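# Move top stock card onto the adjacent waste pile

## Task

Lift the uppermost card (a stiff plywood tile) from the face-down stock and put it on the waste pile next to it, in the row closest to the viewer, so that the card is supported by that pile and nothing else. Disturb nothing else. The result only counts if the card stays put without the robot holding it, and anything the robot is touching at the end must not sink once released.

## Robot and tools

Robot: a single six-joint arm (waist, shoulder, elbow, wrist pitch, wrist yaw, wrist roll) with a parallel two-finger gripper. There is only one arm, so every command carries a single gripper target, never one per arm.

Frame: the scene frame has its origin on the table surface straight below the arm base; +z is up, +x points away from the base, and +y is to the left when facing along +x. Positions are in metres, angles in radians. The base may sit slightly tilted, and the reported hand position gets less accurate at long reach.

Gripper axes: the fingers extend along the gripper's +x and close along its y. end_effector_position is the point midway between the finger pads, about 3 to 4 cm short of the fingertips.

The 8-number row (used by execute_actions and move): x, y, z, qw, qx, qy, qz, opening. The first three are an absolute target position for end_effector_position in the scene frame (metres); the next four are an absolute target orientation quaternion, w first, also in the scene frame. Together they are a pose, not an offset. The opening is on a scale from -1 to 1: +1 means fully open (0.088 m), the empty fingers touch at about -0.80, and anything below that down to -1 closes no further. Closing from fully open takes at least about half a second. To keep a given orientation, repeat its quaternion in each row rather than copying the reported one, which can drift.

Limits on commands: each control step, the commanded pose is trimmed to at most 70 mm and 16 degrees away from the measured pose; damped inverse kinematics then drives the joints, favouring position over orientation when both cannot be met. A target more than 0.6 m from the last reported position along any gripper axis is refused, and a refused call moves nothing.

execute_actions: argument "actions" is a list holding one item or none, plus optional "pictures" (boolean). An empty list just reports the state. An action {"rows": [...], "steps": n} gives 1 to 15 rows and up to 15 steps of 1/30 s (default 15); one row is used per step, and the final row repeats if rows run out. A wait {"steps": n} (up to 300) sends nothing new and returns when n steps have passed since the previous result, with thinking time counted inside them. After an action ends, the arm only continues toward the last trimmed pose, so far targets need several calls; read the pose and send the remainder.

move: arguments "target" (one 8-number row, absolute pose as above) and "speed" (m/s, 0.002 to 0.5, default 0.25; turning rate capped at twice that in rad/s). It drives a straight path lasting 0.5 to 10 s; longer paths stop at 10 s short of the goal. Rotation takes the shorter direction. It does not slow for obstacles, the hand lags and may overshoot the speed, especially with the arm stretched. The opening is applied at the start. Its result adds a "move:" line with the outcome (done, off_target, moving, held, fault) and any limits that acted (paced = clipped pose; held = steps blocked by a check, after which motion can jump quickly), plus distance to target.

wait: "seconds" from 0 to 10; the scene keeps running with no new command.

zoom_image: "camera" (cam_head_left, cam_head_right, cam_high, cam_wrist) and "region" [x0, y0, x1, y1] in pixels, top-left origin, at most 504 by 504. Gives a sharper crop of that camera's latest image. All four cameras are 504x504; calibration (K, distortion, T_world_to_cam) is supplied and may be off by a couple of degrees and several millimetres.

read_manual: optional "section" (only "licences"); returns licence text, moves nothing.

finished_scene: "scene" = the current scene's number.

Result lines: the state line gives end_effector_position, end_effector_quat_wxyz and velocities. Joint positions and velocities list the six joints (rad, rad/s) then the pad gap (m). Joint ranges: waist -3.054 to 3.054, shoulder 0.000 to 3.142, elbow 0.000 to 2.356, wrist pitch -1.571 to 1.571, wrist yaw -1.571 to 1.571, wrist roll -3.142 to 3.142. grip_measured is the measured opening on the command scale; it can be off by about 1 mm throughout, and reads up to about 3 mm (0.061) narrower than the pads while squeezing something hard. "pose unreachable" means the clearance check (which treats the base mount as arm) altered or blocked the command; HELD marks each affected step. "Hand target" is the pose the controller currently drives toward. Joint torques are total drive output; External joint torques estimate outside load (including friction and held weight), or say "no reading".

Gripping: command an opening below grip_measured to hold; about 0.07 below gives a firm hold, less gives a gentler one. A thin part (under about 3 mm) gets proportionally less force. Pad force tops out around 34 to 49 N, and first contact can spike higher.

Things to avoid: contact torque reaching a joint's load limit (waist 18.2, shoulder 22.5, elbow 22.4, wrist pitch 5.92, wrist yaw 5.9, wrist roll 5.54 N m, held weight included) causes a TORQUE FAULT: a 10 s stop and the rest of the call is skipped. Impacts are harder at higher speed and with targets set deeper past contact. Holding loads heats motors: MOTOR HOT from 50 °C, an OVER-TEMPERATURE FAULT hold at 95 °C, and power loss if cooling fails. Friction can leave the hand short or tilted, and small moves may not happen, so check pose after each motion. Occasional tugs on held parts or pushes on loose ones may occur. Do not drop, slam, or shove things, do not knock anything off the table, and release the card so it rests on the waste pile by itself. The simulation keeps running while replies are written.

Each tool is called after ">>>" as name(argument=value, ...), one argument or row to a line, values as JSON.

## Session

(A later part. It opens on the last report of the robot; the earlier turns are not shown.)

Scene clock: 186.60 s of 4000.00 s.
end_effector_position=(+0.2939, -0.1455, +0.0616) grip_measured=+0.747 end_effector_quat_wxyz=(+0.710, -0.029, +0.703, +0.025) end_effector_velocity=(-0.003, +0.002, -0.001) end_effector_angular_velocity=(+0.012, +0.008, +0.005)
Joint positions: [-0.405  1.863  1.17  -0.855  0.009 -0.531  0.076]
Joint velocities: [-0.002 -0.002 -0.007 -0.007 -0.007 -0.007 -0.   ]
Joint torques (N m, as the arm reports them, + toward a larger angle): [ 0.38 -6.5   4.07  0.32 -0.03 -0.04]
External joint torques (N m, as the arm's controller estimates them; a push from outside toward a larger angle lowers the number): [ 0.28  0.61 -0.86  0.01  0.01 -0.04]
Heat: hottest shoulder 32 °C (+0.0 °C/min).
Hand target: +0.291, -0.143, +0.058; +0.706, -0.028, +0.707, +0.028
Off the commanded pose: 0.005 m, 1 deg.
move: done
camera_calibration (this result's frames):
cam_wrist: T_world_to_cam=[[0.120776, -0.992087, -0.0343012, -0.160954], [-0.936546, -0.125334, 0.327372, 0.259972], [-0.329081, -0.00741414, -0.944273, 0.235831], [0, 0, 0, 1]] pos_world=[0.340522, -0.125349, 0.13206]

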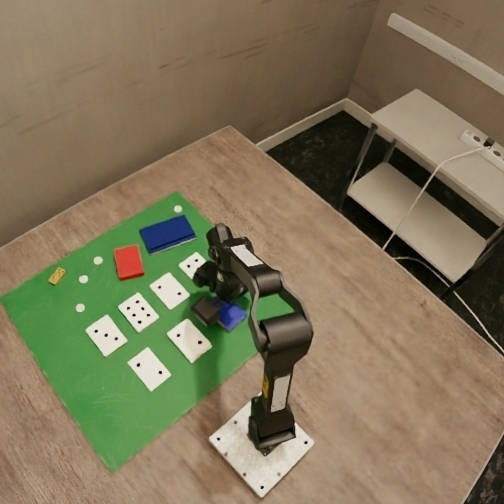

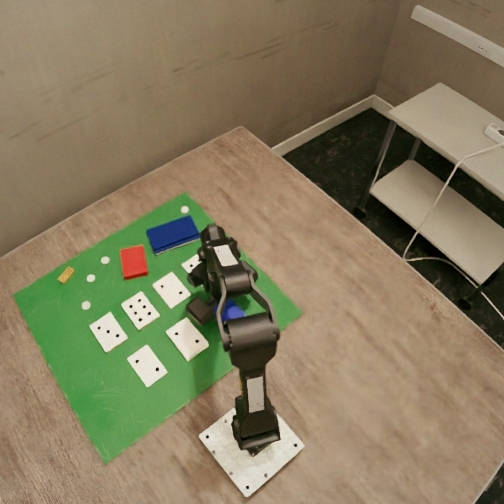

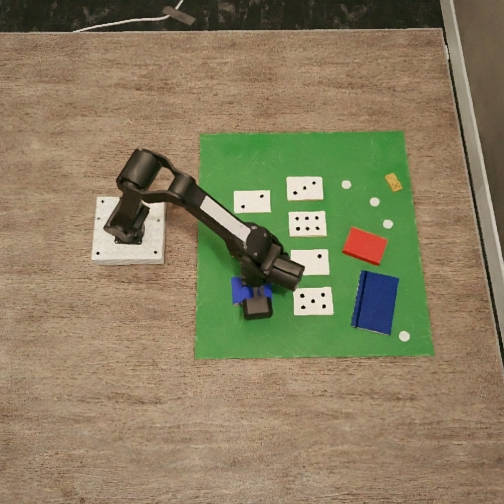

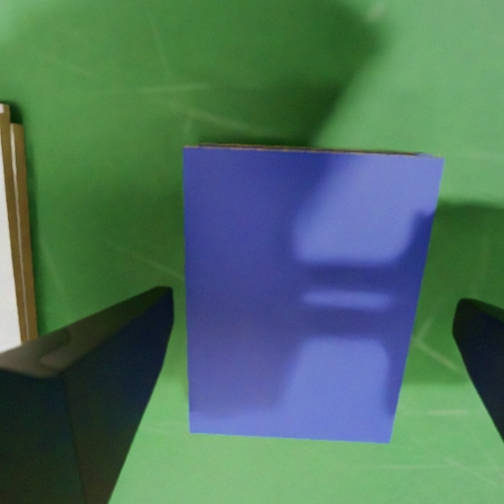

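>>> execute_actions(
  actions=[
    {"rows": [[0.2914,-0.1432,0.0568,0.7066,-0.0278,0.7066,0.0278,0.75],[0.2914,-0.1432,0.0568,0.7066,-0.0278,0.7066,0.0278,0.75],[0.2913,-0.1427,0.0561,0.7066,-0.0278,0.7066,0.0278,0.75],[0.2913,-0.1427,0.0561,0.7066,-0.0278,0.7066,0.0278,0.75],[0.2912,-0.1422,0.0554,0.7066,-0.0278,0.7066,0.0278,0.75],[0.2912,-0.1422,0.0554,0.7066,-0.0278,0.7066,0.0278,0.75],[0.2911,-0.1417,0.0547,0.7066,-0.0278,0.7066,0.0278,0.75],[0.2911,-0.1417,0.0547,0.7066,-0.0278,0.7066,0.0278,0.75],[0.2909,-0.1413,0.054,0.7066,-0.0278,0.7066,0.0278,0.75]], "steps": 15},
  ],
  pictures=false,
)

>>> execute_actions(
  actions=[
    {"rows": [[0.2906,-0.1411,0.0533,0.7066,-0.0278,0.7066,0.0278,0.75],[0.2906,-0.1411,0.0533,0.7066,-0.0278,0.7066,0.0278,0.75],[0.2903,-0.141,0.0526,0.7066,-0.0278,0.7066,0.0278,0.75],[0.2903,-0.141,0.0526,0.7066,-0.0278,0.7066,0.0278,0.75],[0.29,-0.1408,0.0519,0.7066,-0.0278,0.7066,0.0278,0.75],[0.29,-0.1408,0.0519,0.7066,-0.0278,0.7066,0.0278,0.75],[0.2897,-0.1407,0.0512,0.7066,-0.0278,0.7066,0.0278,0.75],[0.2897,-0.1407,0.0512,0.7066,-0.0278,0.7066,0.0278,0.75],[0.2894,-0.1405,0.0505,0.7066,-0.0278,0.7066,0.0278,0.75]], "steps": 15},
  ],
)

Scene clock: 212.00 s of 4000.00 s.
end_effector_position=(+0.2934, -0.1438, +0.0585) grip_measured=+0.747 end_effector_quat_wxyz=(+0.711, -0.030, +0.702, +0.026) end_effector_velocity=(+0.001, +0.003, -0.001) end_effector_angular_velocity=(+0.018, -0.012, +0.020)
Joint positions: [-0.401  1.863  1.156 -0.84   0.009 -0.531  0.076]
Joint velocities: [-0.002 -0.002 -0.007  0.007 -0.022 -0.022 -0.   ]
Joint torques (N m, as the arm reports them, + toward a larger angle): [ 0.55 -6.25  3.99  0.35  0.    0.13]
External joint torques (N m, as the arm's controller estimates them; a push from outside toward a larger angle lowers the number): [ 0.51  0.89 -1.01  0.01  0.03  0.13]
Heat: hottest shoulder 32 °C (+0.0 °C/min).
Hand target: +0.291, -0.141, +0.054; +0.706, -0.028, +0.707, +0.028
Off the commanded pose: 0.006 m, 1 deg.
Steps of this call (steps 1 to 90: nothing new was sent; then 21.90 s passed at rest; steps 91 to 105: all 15 steps of this action). Readings (end_effector_position):
91: (+0.2939, -0.1455, +0.0613)
92: (+0.2939, -0.1455, +0.0612)
94: (+0.2939, -0.1454, +0.0609)
98: (+0.2936, -0.1447, +0.0598)
105: the state above

Scene clock: 212.50 s of 4000.00 s.
end_effector_position=(+0.2920, -0.1430, +0.0552) grip_measured=+0.747 end_effector_quat_wxyz=(+0.711, -0.031, +0.702, +0.026) end_effector_velocity=(+0.003, +0.001, -0.001) end_effector_angular_velocity=(+0.012, -0.025, -0.010)
Joint positions: [-0.4    1.863  1.141 -0.824  0.009 -0.531  0.076]
Joint velocities: [-0.002 -0.002 -0.007  0.022 -0.022  0.007 -0.   ]
Joint torques (N m, as the arm reports them, + toward a larger angle): [ 0.35 -6.2   4.14  0.37  0.    0.16]
External joint torques (N m, as the arm's controller estimates them; a push from outside toward a larger angle lowers the number): [ 0.29  0.88 -0.81  0.02  0.03  0.15]
Heat: hottest shoulder 32 °C (+0.0 °C/min).
Hand target: +0.289, -0.140, +0.051; +0.707, -0.028, +0.707, +0.028
Off the commanded pose: 0.006 m, 1 deg.
Steps of this call (steps 1 to 15: all 15 steps of this action). Readings (end_effector_position):
1: (+0.2934, -0.1438, +0.0583)
2: (+0.2935, -0.1437, +0.0582)
4: (+0.2932, -0.1436, +0.0577)
8: (+0.2927, -0.1433, +0.0565)
15: the state above
camera_calibration (this result's frames):
cam_wrist: T_world_to_cam=[[0.124989, -0.991607, -0.0330701, -0.15968], [-0.936704, -0.128925, 0.325522, 0.260227], [-0.327053, -0.00970984, -0.944956, 0.228306], [0, 0, 0, 1]] pos_world=[0.338382, -0.122573, 0.125749]

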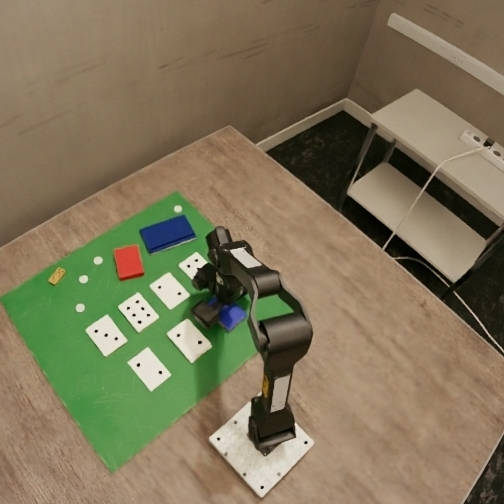

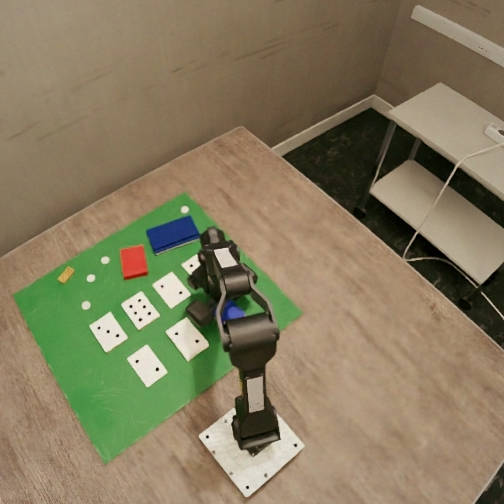

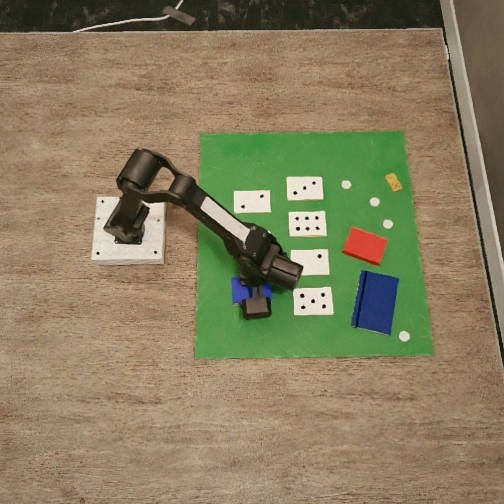

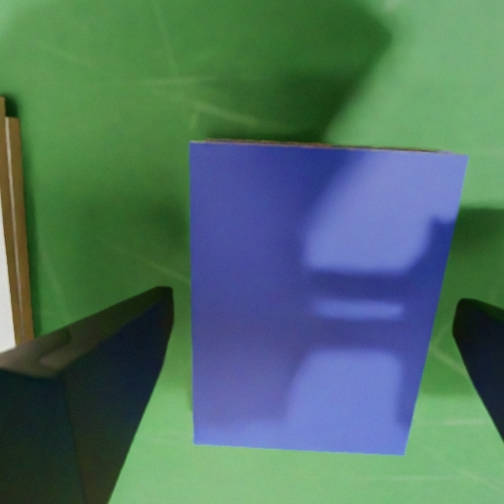

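>>> execute_actions(
  actions=[
    {"rows": [[0.2891,-0.1404,0.0499,0.7066,-0.0278,0.7066,0.0278,0.72],[0.2891,-0.1404,0.0499,0.7066,-0.0278,0.7066,0.0278,0.70],[0.2891,-0.1404,0.0499,0.7066,-0.0278,0.7066,0.0278,0.68],[0.2891,-0.1404,0.0499,0.7066,-0.0278,0.7066,0.0278,0.66],[0.2891,-0.1404,0.0499,0.7066,-0.0278,0.7066,0.0278,0.64],[0.2891,-0.1404,0.0499,0.7066,-0.0278,0.7066,0.0278,0.62],[0.2891,-0.1404,0.0499,0.7066,-0.0278,0.7066,0.0278,0.60],[0.2891,-0.1404,0.0499,0.7066,-0.0278,0.7066,0.0278,0.58],[0.2891,-0.1404,0.0499,0.7066,-0.0278,0.7066,0.0278,0.56],[0.2891,-0.1404,0.0499,0.7066,-0.0278,0.7066,0.0278,0.54],[0.2891,-0.1404,0.0499,0.7066,-0.0278,0.7066,0.0278,0.52]], "steps": 15},
  ],
  pictures=false,
)

>>> execute_actions(
  actions=[
    {"rows": [[0.2891,-0.1404,0.0499,0.7066,-0.0278,0.7066,0.0278,0.51],[0.2891,-0.1404,0.0499,0.7066,-0.0278,0.7066,0.0278,0.50],[0.2891,-0.1404,0.0499,0.7066,-0.0278,0.7066,0.0278,0.49],[0.2891,-0.1404,0.0499,0.7066,-0.0278,0.7066,0.0278,0.48],[0.2891,-0.1404,0.0499,0.7066,-0.0278,0.7066,0.0278,0.47],[0.2891,-0.1404,0.0499,0.7066,-0.0278,0.7066,0.0278,0.46],[0.2891,-0.1404,0.0499,0.7066,-0.0278,0.7066,0.0278,0.45],[0.2891,-0.1404,0.0499,0.7066,-0.0278,0.7066,0.0278,0.44],[0.2891,-0.1404,0.0499,0.7066,-0.0278,0.7066,0.0278,0.43],[0.2891,-0.1404,0.0499,0.7066,-0.0278,0.7066,0.0278,0.42],[0.2891,-0.1404,0.0499,0.7066,-0.0278,0.7066,0.0278,0.41],[0.2891,-0.1404,0.0499,0.7066,-0.0278,0.7066,0.0278,0.40]], "steps": 15},
  ],
)

Scene clock: 240.73 s of 4000.00 s.
end_effector_position=(+0.2917, -0.1428, +0.0544) grip_measured=+0.545 end_effector_quat_wxyz=(+0.711, -0.031, +0.702, +0.026) end_effector_velocity=(-0.002, +0.004, -0.001) end_effector_angular_velocity=(+0.025, +0.001, +0.005)
Joint positions: [-0.4    1.863  1.138 -0.82   0.009 -0.531  0.066]
Joint velocities: [-0.002 -0.002 -0.007 -0.007 -0.022 -0.007 -0.009]
Joint torques (N m, as the arm reports them, + toward a larger angle): [ 0.34 -6.18  4.11  0.35 -0.04  0.13]
External joint torques (N m, as the arm's controller estimates them; a push from outside toward a larger angle lowers the number): [ 0.26  0.85 -0.75  0.03  0.01  0.13]
Heat: hottest shoulder 32 °C (+0.0 °C/min).
Hand target: +0.289, -0.140, +0.050; +0.706, -0.028, +0.707, +0.028
Off the commanded pose: 0.006 m, 1 deg.
Steps of this call (steps 1 to 90: nothing new was sent; then 24.73 s passed at rest; steps 91 to 105: all 15 steps of this action). Readings (end_effector_position):
91: (+0.2919, -0.1429, +0.0548)
92: (+0.2919, -0.1429, +0.0548)
94: (+0.2918, -0.1428, +0.0546)
98: (+0.2917, -0.1428, +0.0544)
105: the state above

Scene clock: 241.23 s of 4000.00 s.
end_effector_position=(+0.2917, -0.1428, +0.0544) grip_measured=+0.465 end_effector_quat_wxyz=(+0.711, -0.031, +0.702, +0.026) end_effector_velocity=(-0.002, +0.001, -0.001) end_effector_angular_velocity=(+0.012, +0.008, +0.005)
Joint positions: [-0.4    1.863  1.138 -0.82   0.009 -0.531  0.062]
Joint velocities: [-0.002  0.002 -0.002 -0.007 -0.007 -0.007 -0.   ]
Joint torques (N m, as the arm reports them, + toward a larger angle): [ 0.39 -6.13  3.9   0.33  0.01  0.15]
External joint torques (N m, as the arm's controller estimates them; a push from outside toward a larger angle lowers the number): [ 0.32  0.92 -1.    0.    0.05  0.15]
Heat: hottest shoulder 32 °C (+0.0 °C/min).
Hand target: +0.289, -0.140, +0.050; +0.707, -0.028, +0.707, +0.028
Off the commanded pose: 0.006 m, 1 deg.
Steps of this call (steps 1 to 15: all 15 steps of this action). Readings (end_effector_position):
1: (+0.2917, -0.1428, +0.0544)
2: (+0.2917, -0.1428, +0.0544)
4: (+0.2917, -0.1428, +0.0544)
8: (+0.2917, -0.1428, +0.0544)
15: the state above
camera_calibration (this result's frames):
cam_wrist: T_world_to_cam=[[0.124997, -0.991613, -0.0328624, -0.159536], [-0.936816, -0.128868, 0.325221, 0.260278], [-0.326729, -0.00986581, -0.945067, 0.227382], [0, 0, 0, 1]] pos_world=[0.338066, -0.122413, 0.125001]

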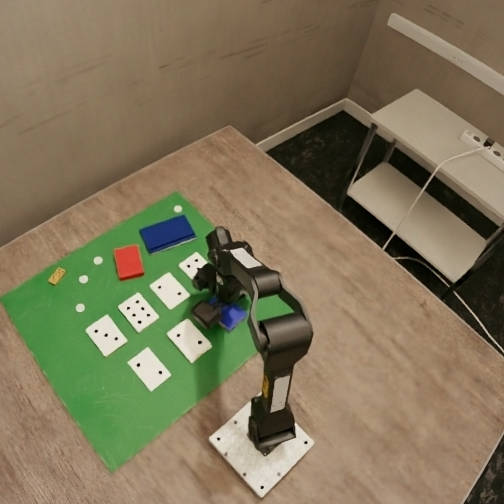

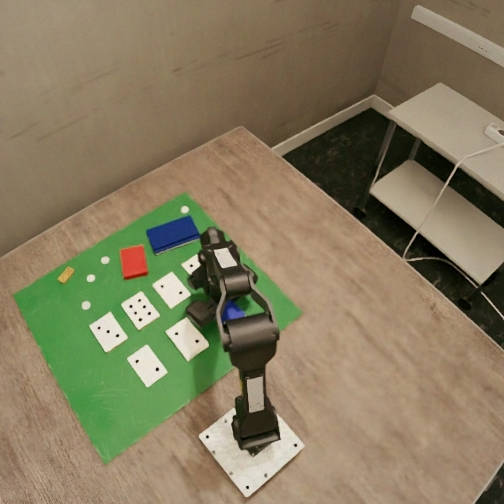

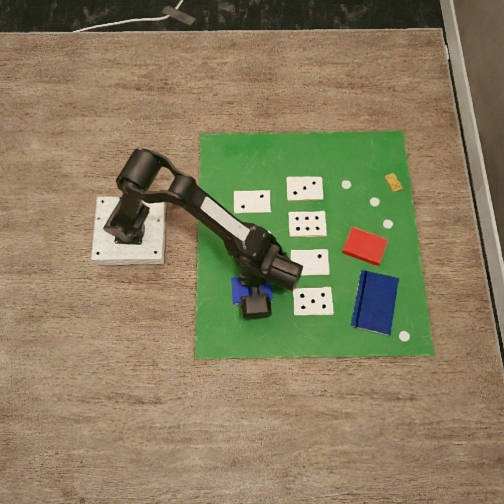

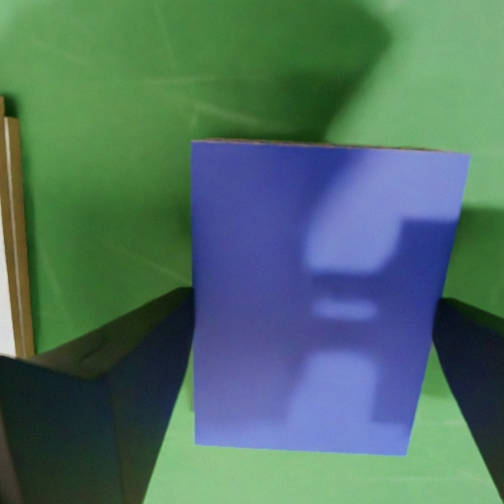

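>>> move(
  target=[0.300,-0.1455,0.072,0.7155,-0.031,0.6975,0.026,0.38],
  speed=0.03,
)

>>> move(
  target=[0.294,-0.025,0.072,0.7071,0,0.7071,0,0.38],
  speed=0.08,
)

Scene clock: 250.17 s of 4000.00 s.
end_effector_position=(+0.2952, -0.1442, +0.0659) grip_measured=+0.465 end_effector_quat_wxyz=(+0.709, -0.028, +0.704, +0.028) end_effector_velocity=(-0.002, +0.004, +0.001) end_effector_angular_velocity=(+0.027, +0.006, +0.005)
Joint positions: [-0.4    1.863  1.189 -0.881  0.006 -0.531  0.062]
Joint velocities: [-0.002 -0.002  0.002 -0.022 -0.022 -0.007 -0.   ]
Joint torques (N m, as the arm reports them, + toward a larger angle): [ 0.32 -7.96  7.03  0.14 -0.13  0.02]
External joint torques (N m, as the arm's controller estimates them; a push from outside toward a larger angle lowers the number): [ 0.24 -0.83  2.06 -0.16 -0.09  0.02]
Heat: hottest shoulder 32 °C (+0.0 °C/min).
Hand target: +0.300, -0.146, +0.072; +0.715, -0.031, +0.698, +0.026
Off the commanded pose: 0.008 m, 1 deg.
After step 90, 5.00 s passed at rest.
move: done
camera_calibration (this result's frames):
cam_wrist: T_world_to_cam=[[0.124826, -0.991373, -0.0399721, -0.160447], [-0.934311, -0.131008, 0.331512, 0.258171], [-0.333888, -0.004035, -0.942604, 0.242144], [0, 0, 0, 1]] pos_world=[0.342089, -0.124263, 0.136246]

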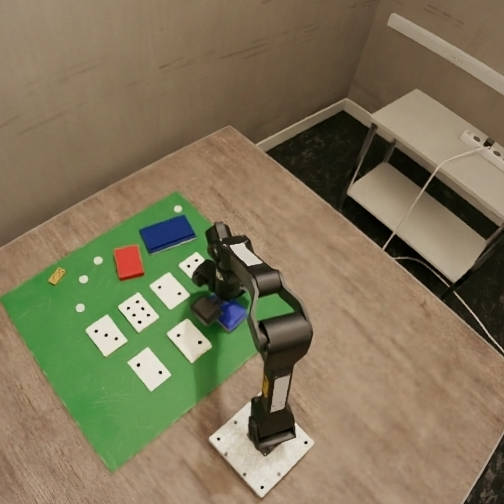

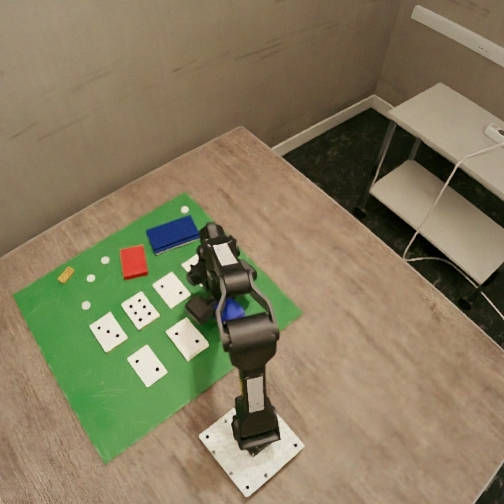

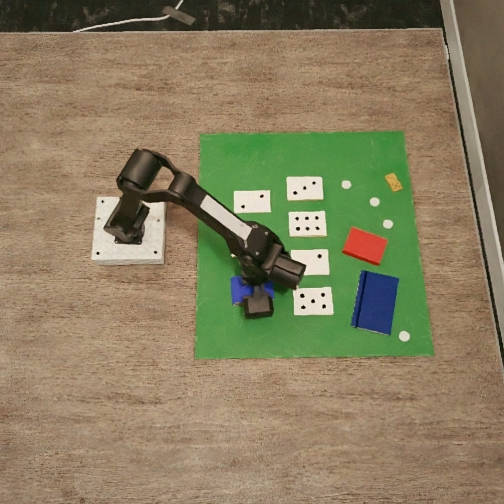

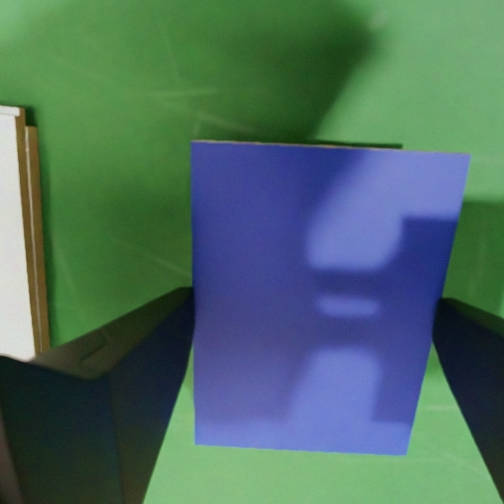

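Scene clock: 252.03 s of 4000.00 s.
end_effector_position=(+0.2970, -0.0275, +0.0699) grip_measured=+0.465 end_effector_quat_wxyz=(+0.705, -0.002, +0.709, +0.000) end_effector_velocity=(-0.001, +0.001, +0.001) end_effector_angular_velocity=(-0.007, +0.003, +0.000)
Joint positions: [-0.033  1.765  1.074 -0.88   0.015 -0.087  0.062]
Joint velocities: [ 0.007 -0.002  0.002 -0.007  0.007  0.007 -0.   ]
Joint torques (N m, as the arm reports them, + toward a larger angle): [ 0.31 -8.05  4.08  0.06  0.11  0.17]
External joint torques (N m, as the arm's controller estimates them; a push from outside toward a larger angle lowers the number): [ 0.23 -1.67 -0.89 -0.25  0.12  0.17]
Heat: hottest shoulder 32 °C (+0.0 °C/min).
Hand target: +0.295, -0.026, +0.072; +0.706, -0.003, +0.708, -0.002
Off the commanded pose: 0.004 m, 0 deg.
move: done
camera_calibration (this result's frames):
cam_wrist: T_world_to_cam=[[0.0481603, -0.998119, -0.0379448, -0.0223838], [-0.937468, -0.0582795, 0.343159, 0.275866], [-0.344724, 0.0190454, -0.938511, 0.250529], [0, 0, 0, 1]] pos_world=[0.346056, -0.0110358, 0.139609]

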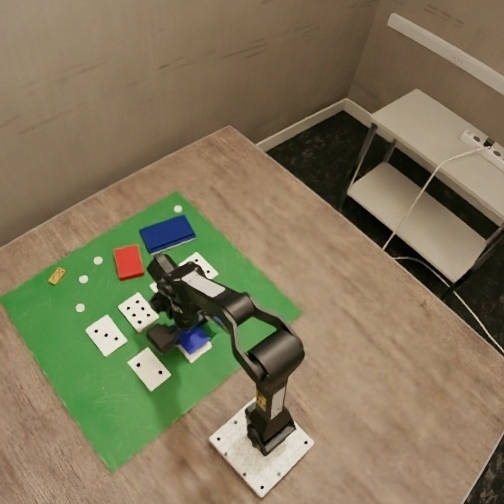

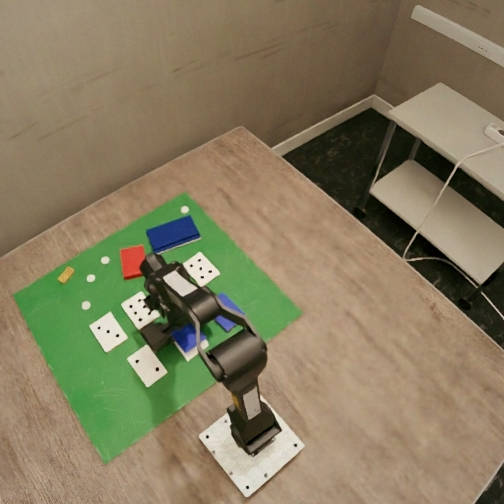

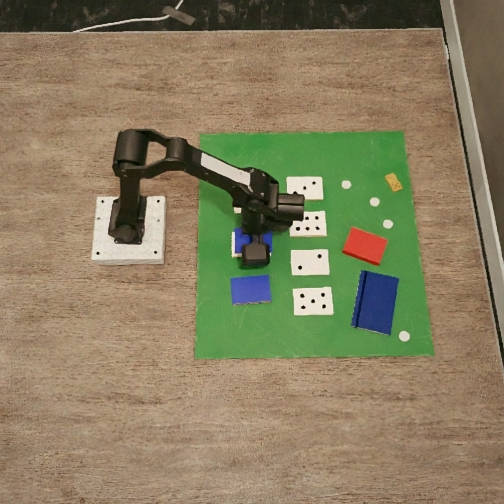

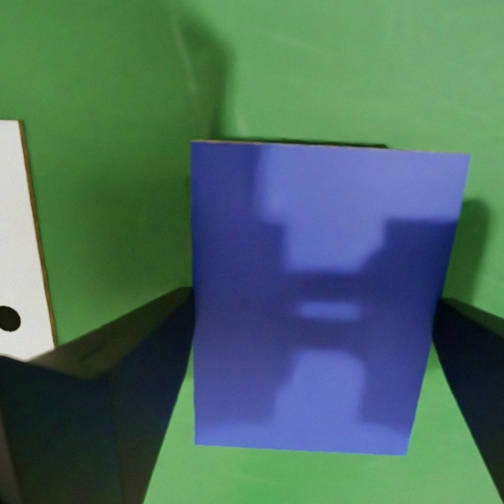

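>>> move(
  target=[0.2875,-0.025,0.055,0.7071,0,0.7071,0,0.38],
  speed=0.02,
)

Scene clock: 262.03 s of 4000.00 s.
end_effector_position=(+0.2899, -0.0251, +0.0559) grip_measured=+0.465 end_effector_quat_wxyz=(+0.708, -0.001, +0.707, +0.002) end_effector_velocity=(-0.010, +0.001, -0.004) end_effector_angular_velocity=(+0.009, +0.026, +0.005)
Joint positions: [-0.03   1.76   1.006 -0.809  0.011 -0.084  0.062]
Joint velocities: [-0.002 -0.007 -0.027 -0.007 -0.007 -0.007 -0.   ]
Joint torques (N m, as the arm reports them, + toward a larger angle): [ 0.02 -6.87  3.83  0.32  0.03  0.16]
External joint torques (N m, as the arm's controller estimates them; a push from outside toward a larger angle lowers the number): [-0.06 -0.61 -0.95  0.02  0.04  0.16]
Heat: hottest shoulder 33 °C (+1.0 °C/min).
Hand target: +0.287, -0.025, +0.055; +0.707, +0.000, +0.707, -0.000
Off the commanded pose: 0.003 m, 0 deg.
After step 90, 5.90 s passed at rest.
move: done
camera_calibration (this result's frames):
cam_wrist: T_world_to_cam=[[0.0491298, -0.997928, -0.041547, -0.0202147], [-0.940022, -0.0602573, 0.335749, 0.275355], [-0.337557, 0.0225598, -0.941035, 0.233054], [0, 0, 0, 1]] pos_world=[0.338502, -0.00883838, 0.126022]

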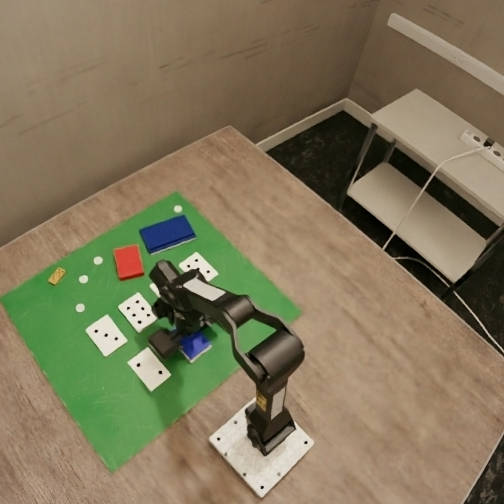

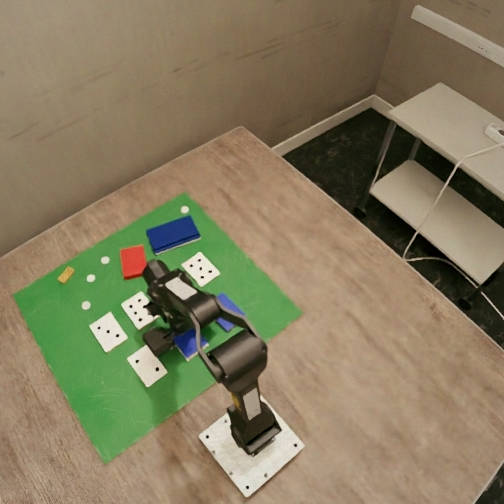

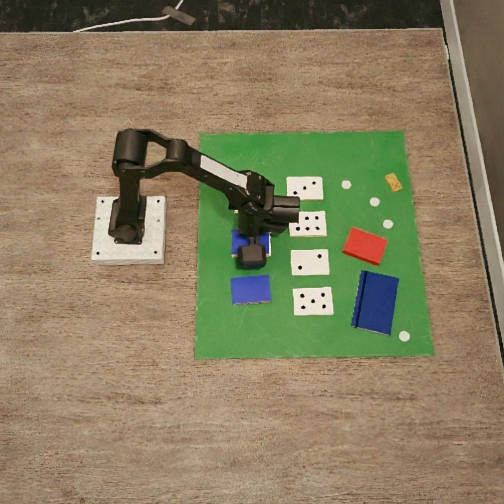

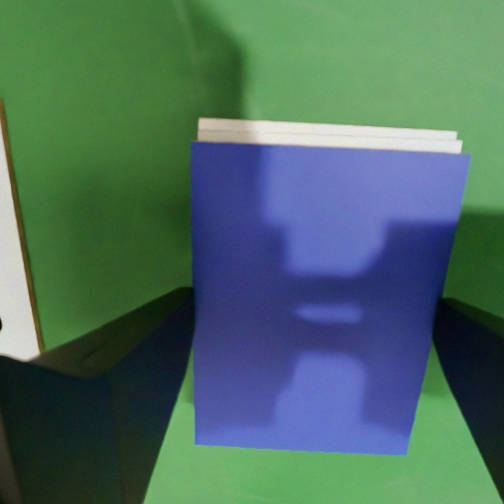

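>>> move(
  target=[0.2925,-0.0275,0.0485,0.7071,0,0.7071,0,0.38],
  speed=0.01,
)

Scene clock: 274.00 s of 4000.00 s.
end_effector_position=(+0.2930, -0.0264, +0.0514) grip_measured=+0.465 end_effector_quat_wxyz=(+0.710, -0.000, +0.704, +0.000) end_effector_velocity=(-0.003, +0.001, -0.001) end_effector_angular_velocity=(+0.008, +0.012, +0.005)
Joint positions: [-0.034  1.775  1.004 -0.785  0.011 -0.084  0.062]
Joint velocities: [-0.002  0.002 -0.002 -0.007 -0.007 -0.007 -0.   ]
Joint torques (N m, as the arm reports them, + toward a larger angle): [-0.16 -5.19  5.02  0.36  0.   -0.15]
External joint torques (N m, as the arm's controller estimates them; a push from outside toward a larger angle lowers the number): [-0.24  1.1   0.23  0.03  0.02 -0.15]
Heat: hottest shoulder 32 °C (+0.0 °C/min).
Hand target: +0.292, -0.027, +0.048; +0.707, +0.000, +0.707, +0.000
Off the commanded pose: 0.003 m, 0 deg.
After step 90, 7.97 s passed at rest.
move: done
camera_calibration (this result's frames):
cam_wrist: T_world_to_cam=[[0.0455223, -0.998136, -0.0406452, -0.0208666], [-0.94251, -0.0563983, 0.329385, 0.280846], [-0.331063, 0.0233142, -0.94332, 0.228176], [0, 0, 0, 1]] pos_world=[0.34119, -0.0103082, 0.121889]

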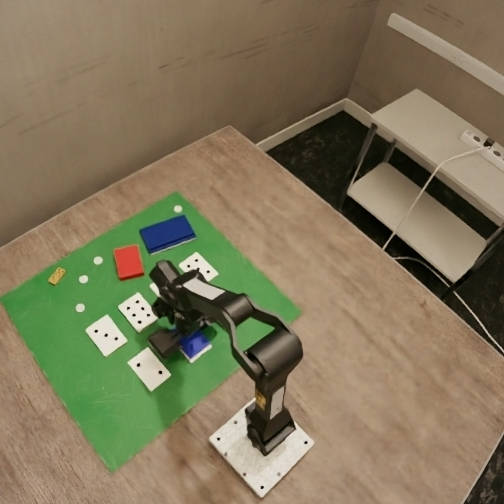

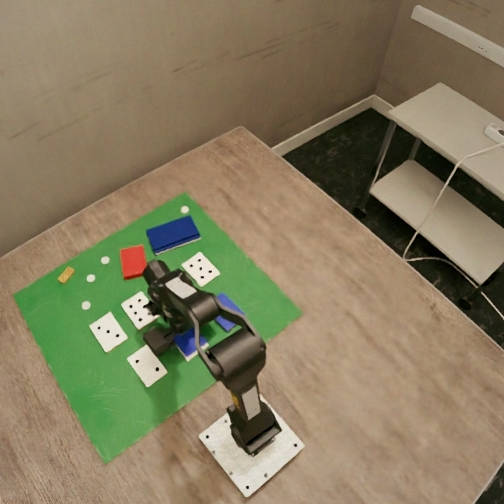

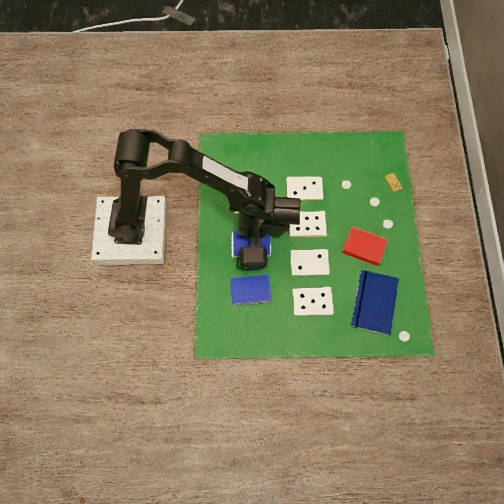

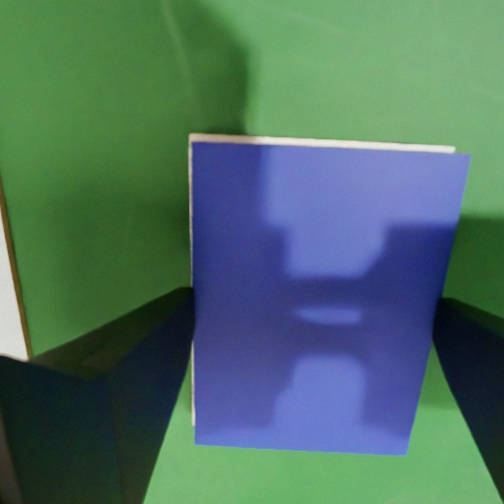

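Well aligned; lower ~1 mm more and release.

>>> execute_actions(
  actions=[
    {"rows": [[0.2925,-0.0275,0.0481,0.7071,0,0.7071,0,0.38],[0.2925,-0.0275,0.0481,0.7071,0,0.7071,0,0.38],[0.2925,-0.0275,0.0477,0.7071,0,0.7071,0,0.38],[0.2925,-0.0275,0.0477,0.7071,0,0.7071,0,0.38],[0.2925,-0.0275,0.0473,0.7071,0,0.7071,0,0.38]], "steps": 12},
  ],
  pictures=false,
)

>>> execute_actions(
  actions=[
    {"rows": [[0.2925,-0.0275,0.0473,0.7071,0,0.7071,0,0.42],[0.2925,-0.0275,0.0473,0.7071,0,0.7071,0,0.45],[0.2925,-0.0275,0.0473,0.7071,0,0.7071,0,0.48],[0.2925,-0.0275,0.0473,0.7071,0,0.7071,0,0.51],[0.2925,-0.0275,0.0473,0.7071,0,0.7071,0,0.55],[0.2925,-0.0275,0.0473,0.7071,0,0.7071,0,0.6],[0.2925,-0.0275,0.0473,0.7071,0,0.7071,0,0.7],[0.2925,-0.0275,0.0473,0.7071,0,0.7071,0,0.8],[0.2925,-0.0275,0.0473,0.7071,0,0.7071,0,0.9]], "steps": 15},
  ],
  pictures=false,
)

>>> move(
  target=[0.31,-0.0275,0.12,0.7071,0,0.7071,0,0.9],
  speed=0.08,
)

Scene clock: 291.40 s of 4000.00 s.
end_effector_position=(+0.2938, -0.0266, +0.0511) grip_measured=+0.465 end_effector_quat_wxyz=(+0.711, -0.000, +0.703, -0.000) end_effector_velocity=(+0.001, +0.000, +0.000) end_effector_angular_velocity=(+0.007, -0.008, +0.005)
Joint positions: [-0.034  1.776  1.004 -0.781  0.011 -0.084  0.062]
Joint velocities: [-0.002 -0.002 -0.002  0.007 -0.007 -0.007  0.   ]
Joint torques (N m, as the arm reports them, + toward a larger angle): [-0.29 -5.15  4.66  0.46 -0.02 -0.15]
External joint torques (N m, as the arm's controller estimates them; a push from outside toward a larger angle lowers the number): [-0.4   1.16 -0.13  0.13 -0.01 -0.15]
Heat: hottest shoulder 31 °C (-1.0 °C/min).
Hand target: +0.292, -0.028, +0.047; +0.707, +0.000, +0.707, -0.000
Off the commanded pose: 0.004 m, 1 deg.
Steps of this call (steps 1 to 90: nothing new was sent; then 14.00 s passed at rest; steps 91 to 102: all 12 steps of this action). Readings (end_effector_position):
91: (+0.2932, -0.0265, +0.0513)
92: (+0.2933, -0.0266, +0.0513)
94: (+0.2934, -0.0266, +0.0511)
98: (+0.2937, -0.0266, +0.0511)
102: the state above

Scene clock: 291.90 s of 4000.00 s.
end_effector_position=(+0.2940, -0.0266, +0.0507) grip_measured=+0.851 end_effector_quat_wxyz=(+0.711, -0.000, +0.703, -0.000) end_effector_velocity=(-0.001, -0.002, +0.001) end_effector_angular_velocity=(-0.007, +0.003, +0.005)
Joint positions: [-0.034  1.778  1.004 -0.78   0.011 -0.084  0.081]
Joint velocities: [-0.002 -0.002  0.002 -0.007  0.007 -0.007  0.019]
Joint torques (N m, as the arm reports them, + toward a larger angle): [-0.27 -5.12  5.    0.34  0.04 -0.16]
External joint torques (N m, as the arm's controller estimates them; a push from outside toward a larger angle lowers the number): [-0.34  1.2   0.21  0.    0.05 -0.16]
Heat: hottest shoulder 31 °C (-1.0 °C/min).
Hand target: +0.292, -0.027, +0.047; +0.707, +0.000, +0.707, -0.000
Off the commanded pose: 0.004 m, 1 deg.
Steps of this call (steps 1 to 15: all 15 steps of this action). Readings (end_effector_position):
1: (+0.2938, -0.0266, +0.0511)
2: (+0.2938, -0.0266, +0.0511)
4: (+0.2938, -0.0266, +0.0510)
8: (+0.2940, -0.0266, +0.0508)
15: the state above

Scene clock: 293.57 s of 4000.00 s.
end_effector_position=(+0.3066, -0.0283, +0.1123) grip_measured=+0.897 end_effector_quat_wxyz=(+0.698, +0.001, +0.716, +0.001) end_effector_velocity=(-0.002, -0.002, +0.002) end_effector_angular_velocity=(-0.006, +0.013, +0.005)
Joint positions: [-0.034  1.755  1.243 -1.076  0.011 -0.084  0.083]
Joint velocities: [-0.002  0.002  0.012 -0.022  0.007 -0.007  0.   ]
Joint torques (N m, as the arm reports them, + toward a larger angle): [ 0.6  -7.82  7.38  0.09  0.    0.12]
External joint torques (N m, as the arm's controller estimates them; a push from outside toward a larger angle lowers the number): [ 0.52 -1.27  2.16 -0.18  0.02  0.12]
Heat: hottest shoulder 31 °C (-1.0 °C/min).
Hand target: +0.311, -0.028, +0.120; +0.707, +0.000, +0.707, -0.000
Off the commanded pose: 0.008 m, 1 deg.
move: done
camera_calibration (this result's frames):
cam_wrist: T_world_to_cam=[[0.0445184, -0.998003, -0.0448087, -0.0200741], [-0.931358, -0.0576867, 0.359505, 0.266609], [-0.361372, 0.0257284, -0.932067, 0.298248], [0, 0, 0, 1]] pos_world=[0.35698, -0.0123276, 0.181241]

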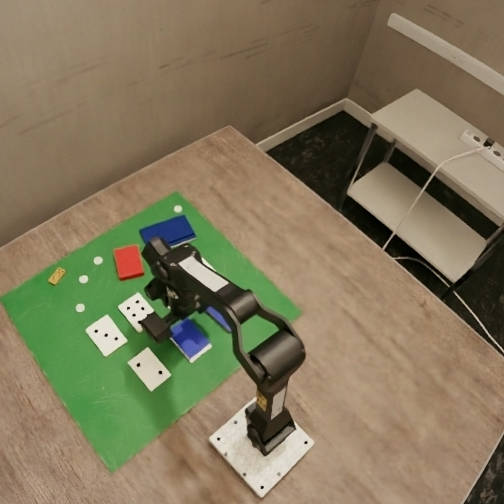

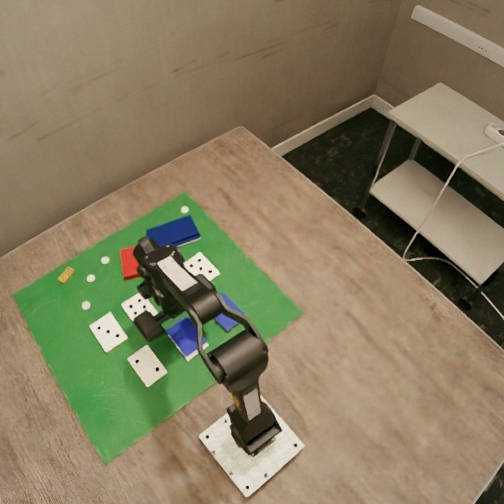

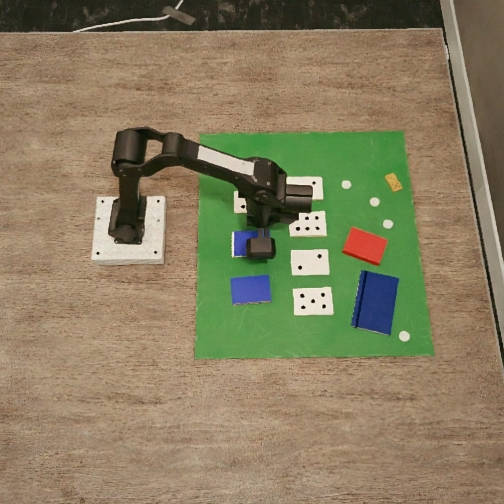

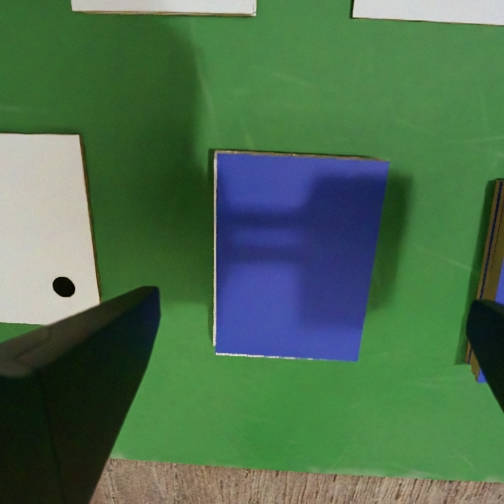

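>>> zoom_image(
  camera="cam_wrist",
  region=[424,160,504,400],
)

>>> zoom_image(
  camera="cam_head_left",
  region=[150,290,250,380],
)

Region (424, 160, 504, 400) of cam_wrist's 504x504 image, scaled by 2.100, with more detail than that image has.

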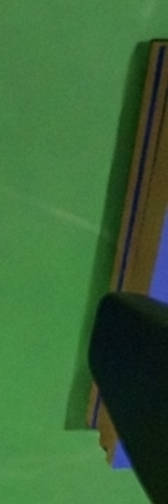

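Region (150, 290, 250, 380) of cam_head_left's 504x504 image, scaled by 5.040, with more detail than that image has; it fills the top 454 rows of this view, and the rest is white.

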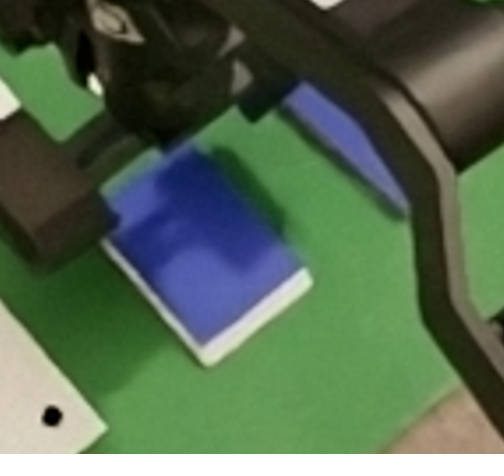

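>>> finished_scene(
  scene=2,
)

The scene is finished: the task was done.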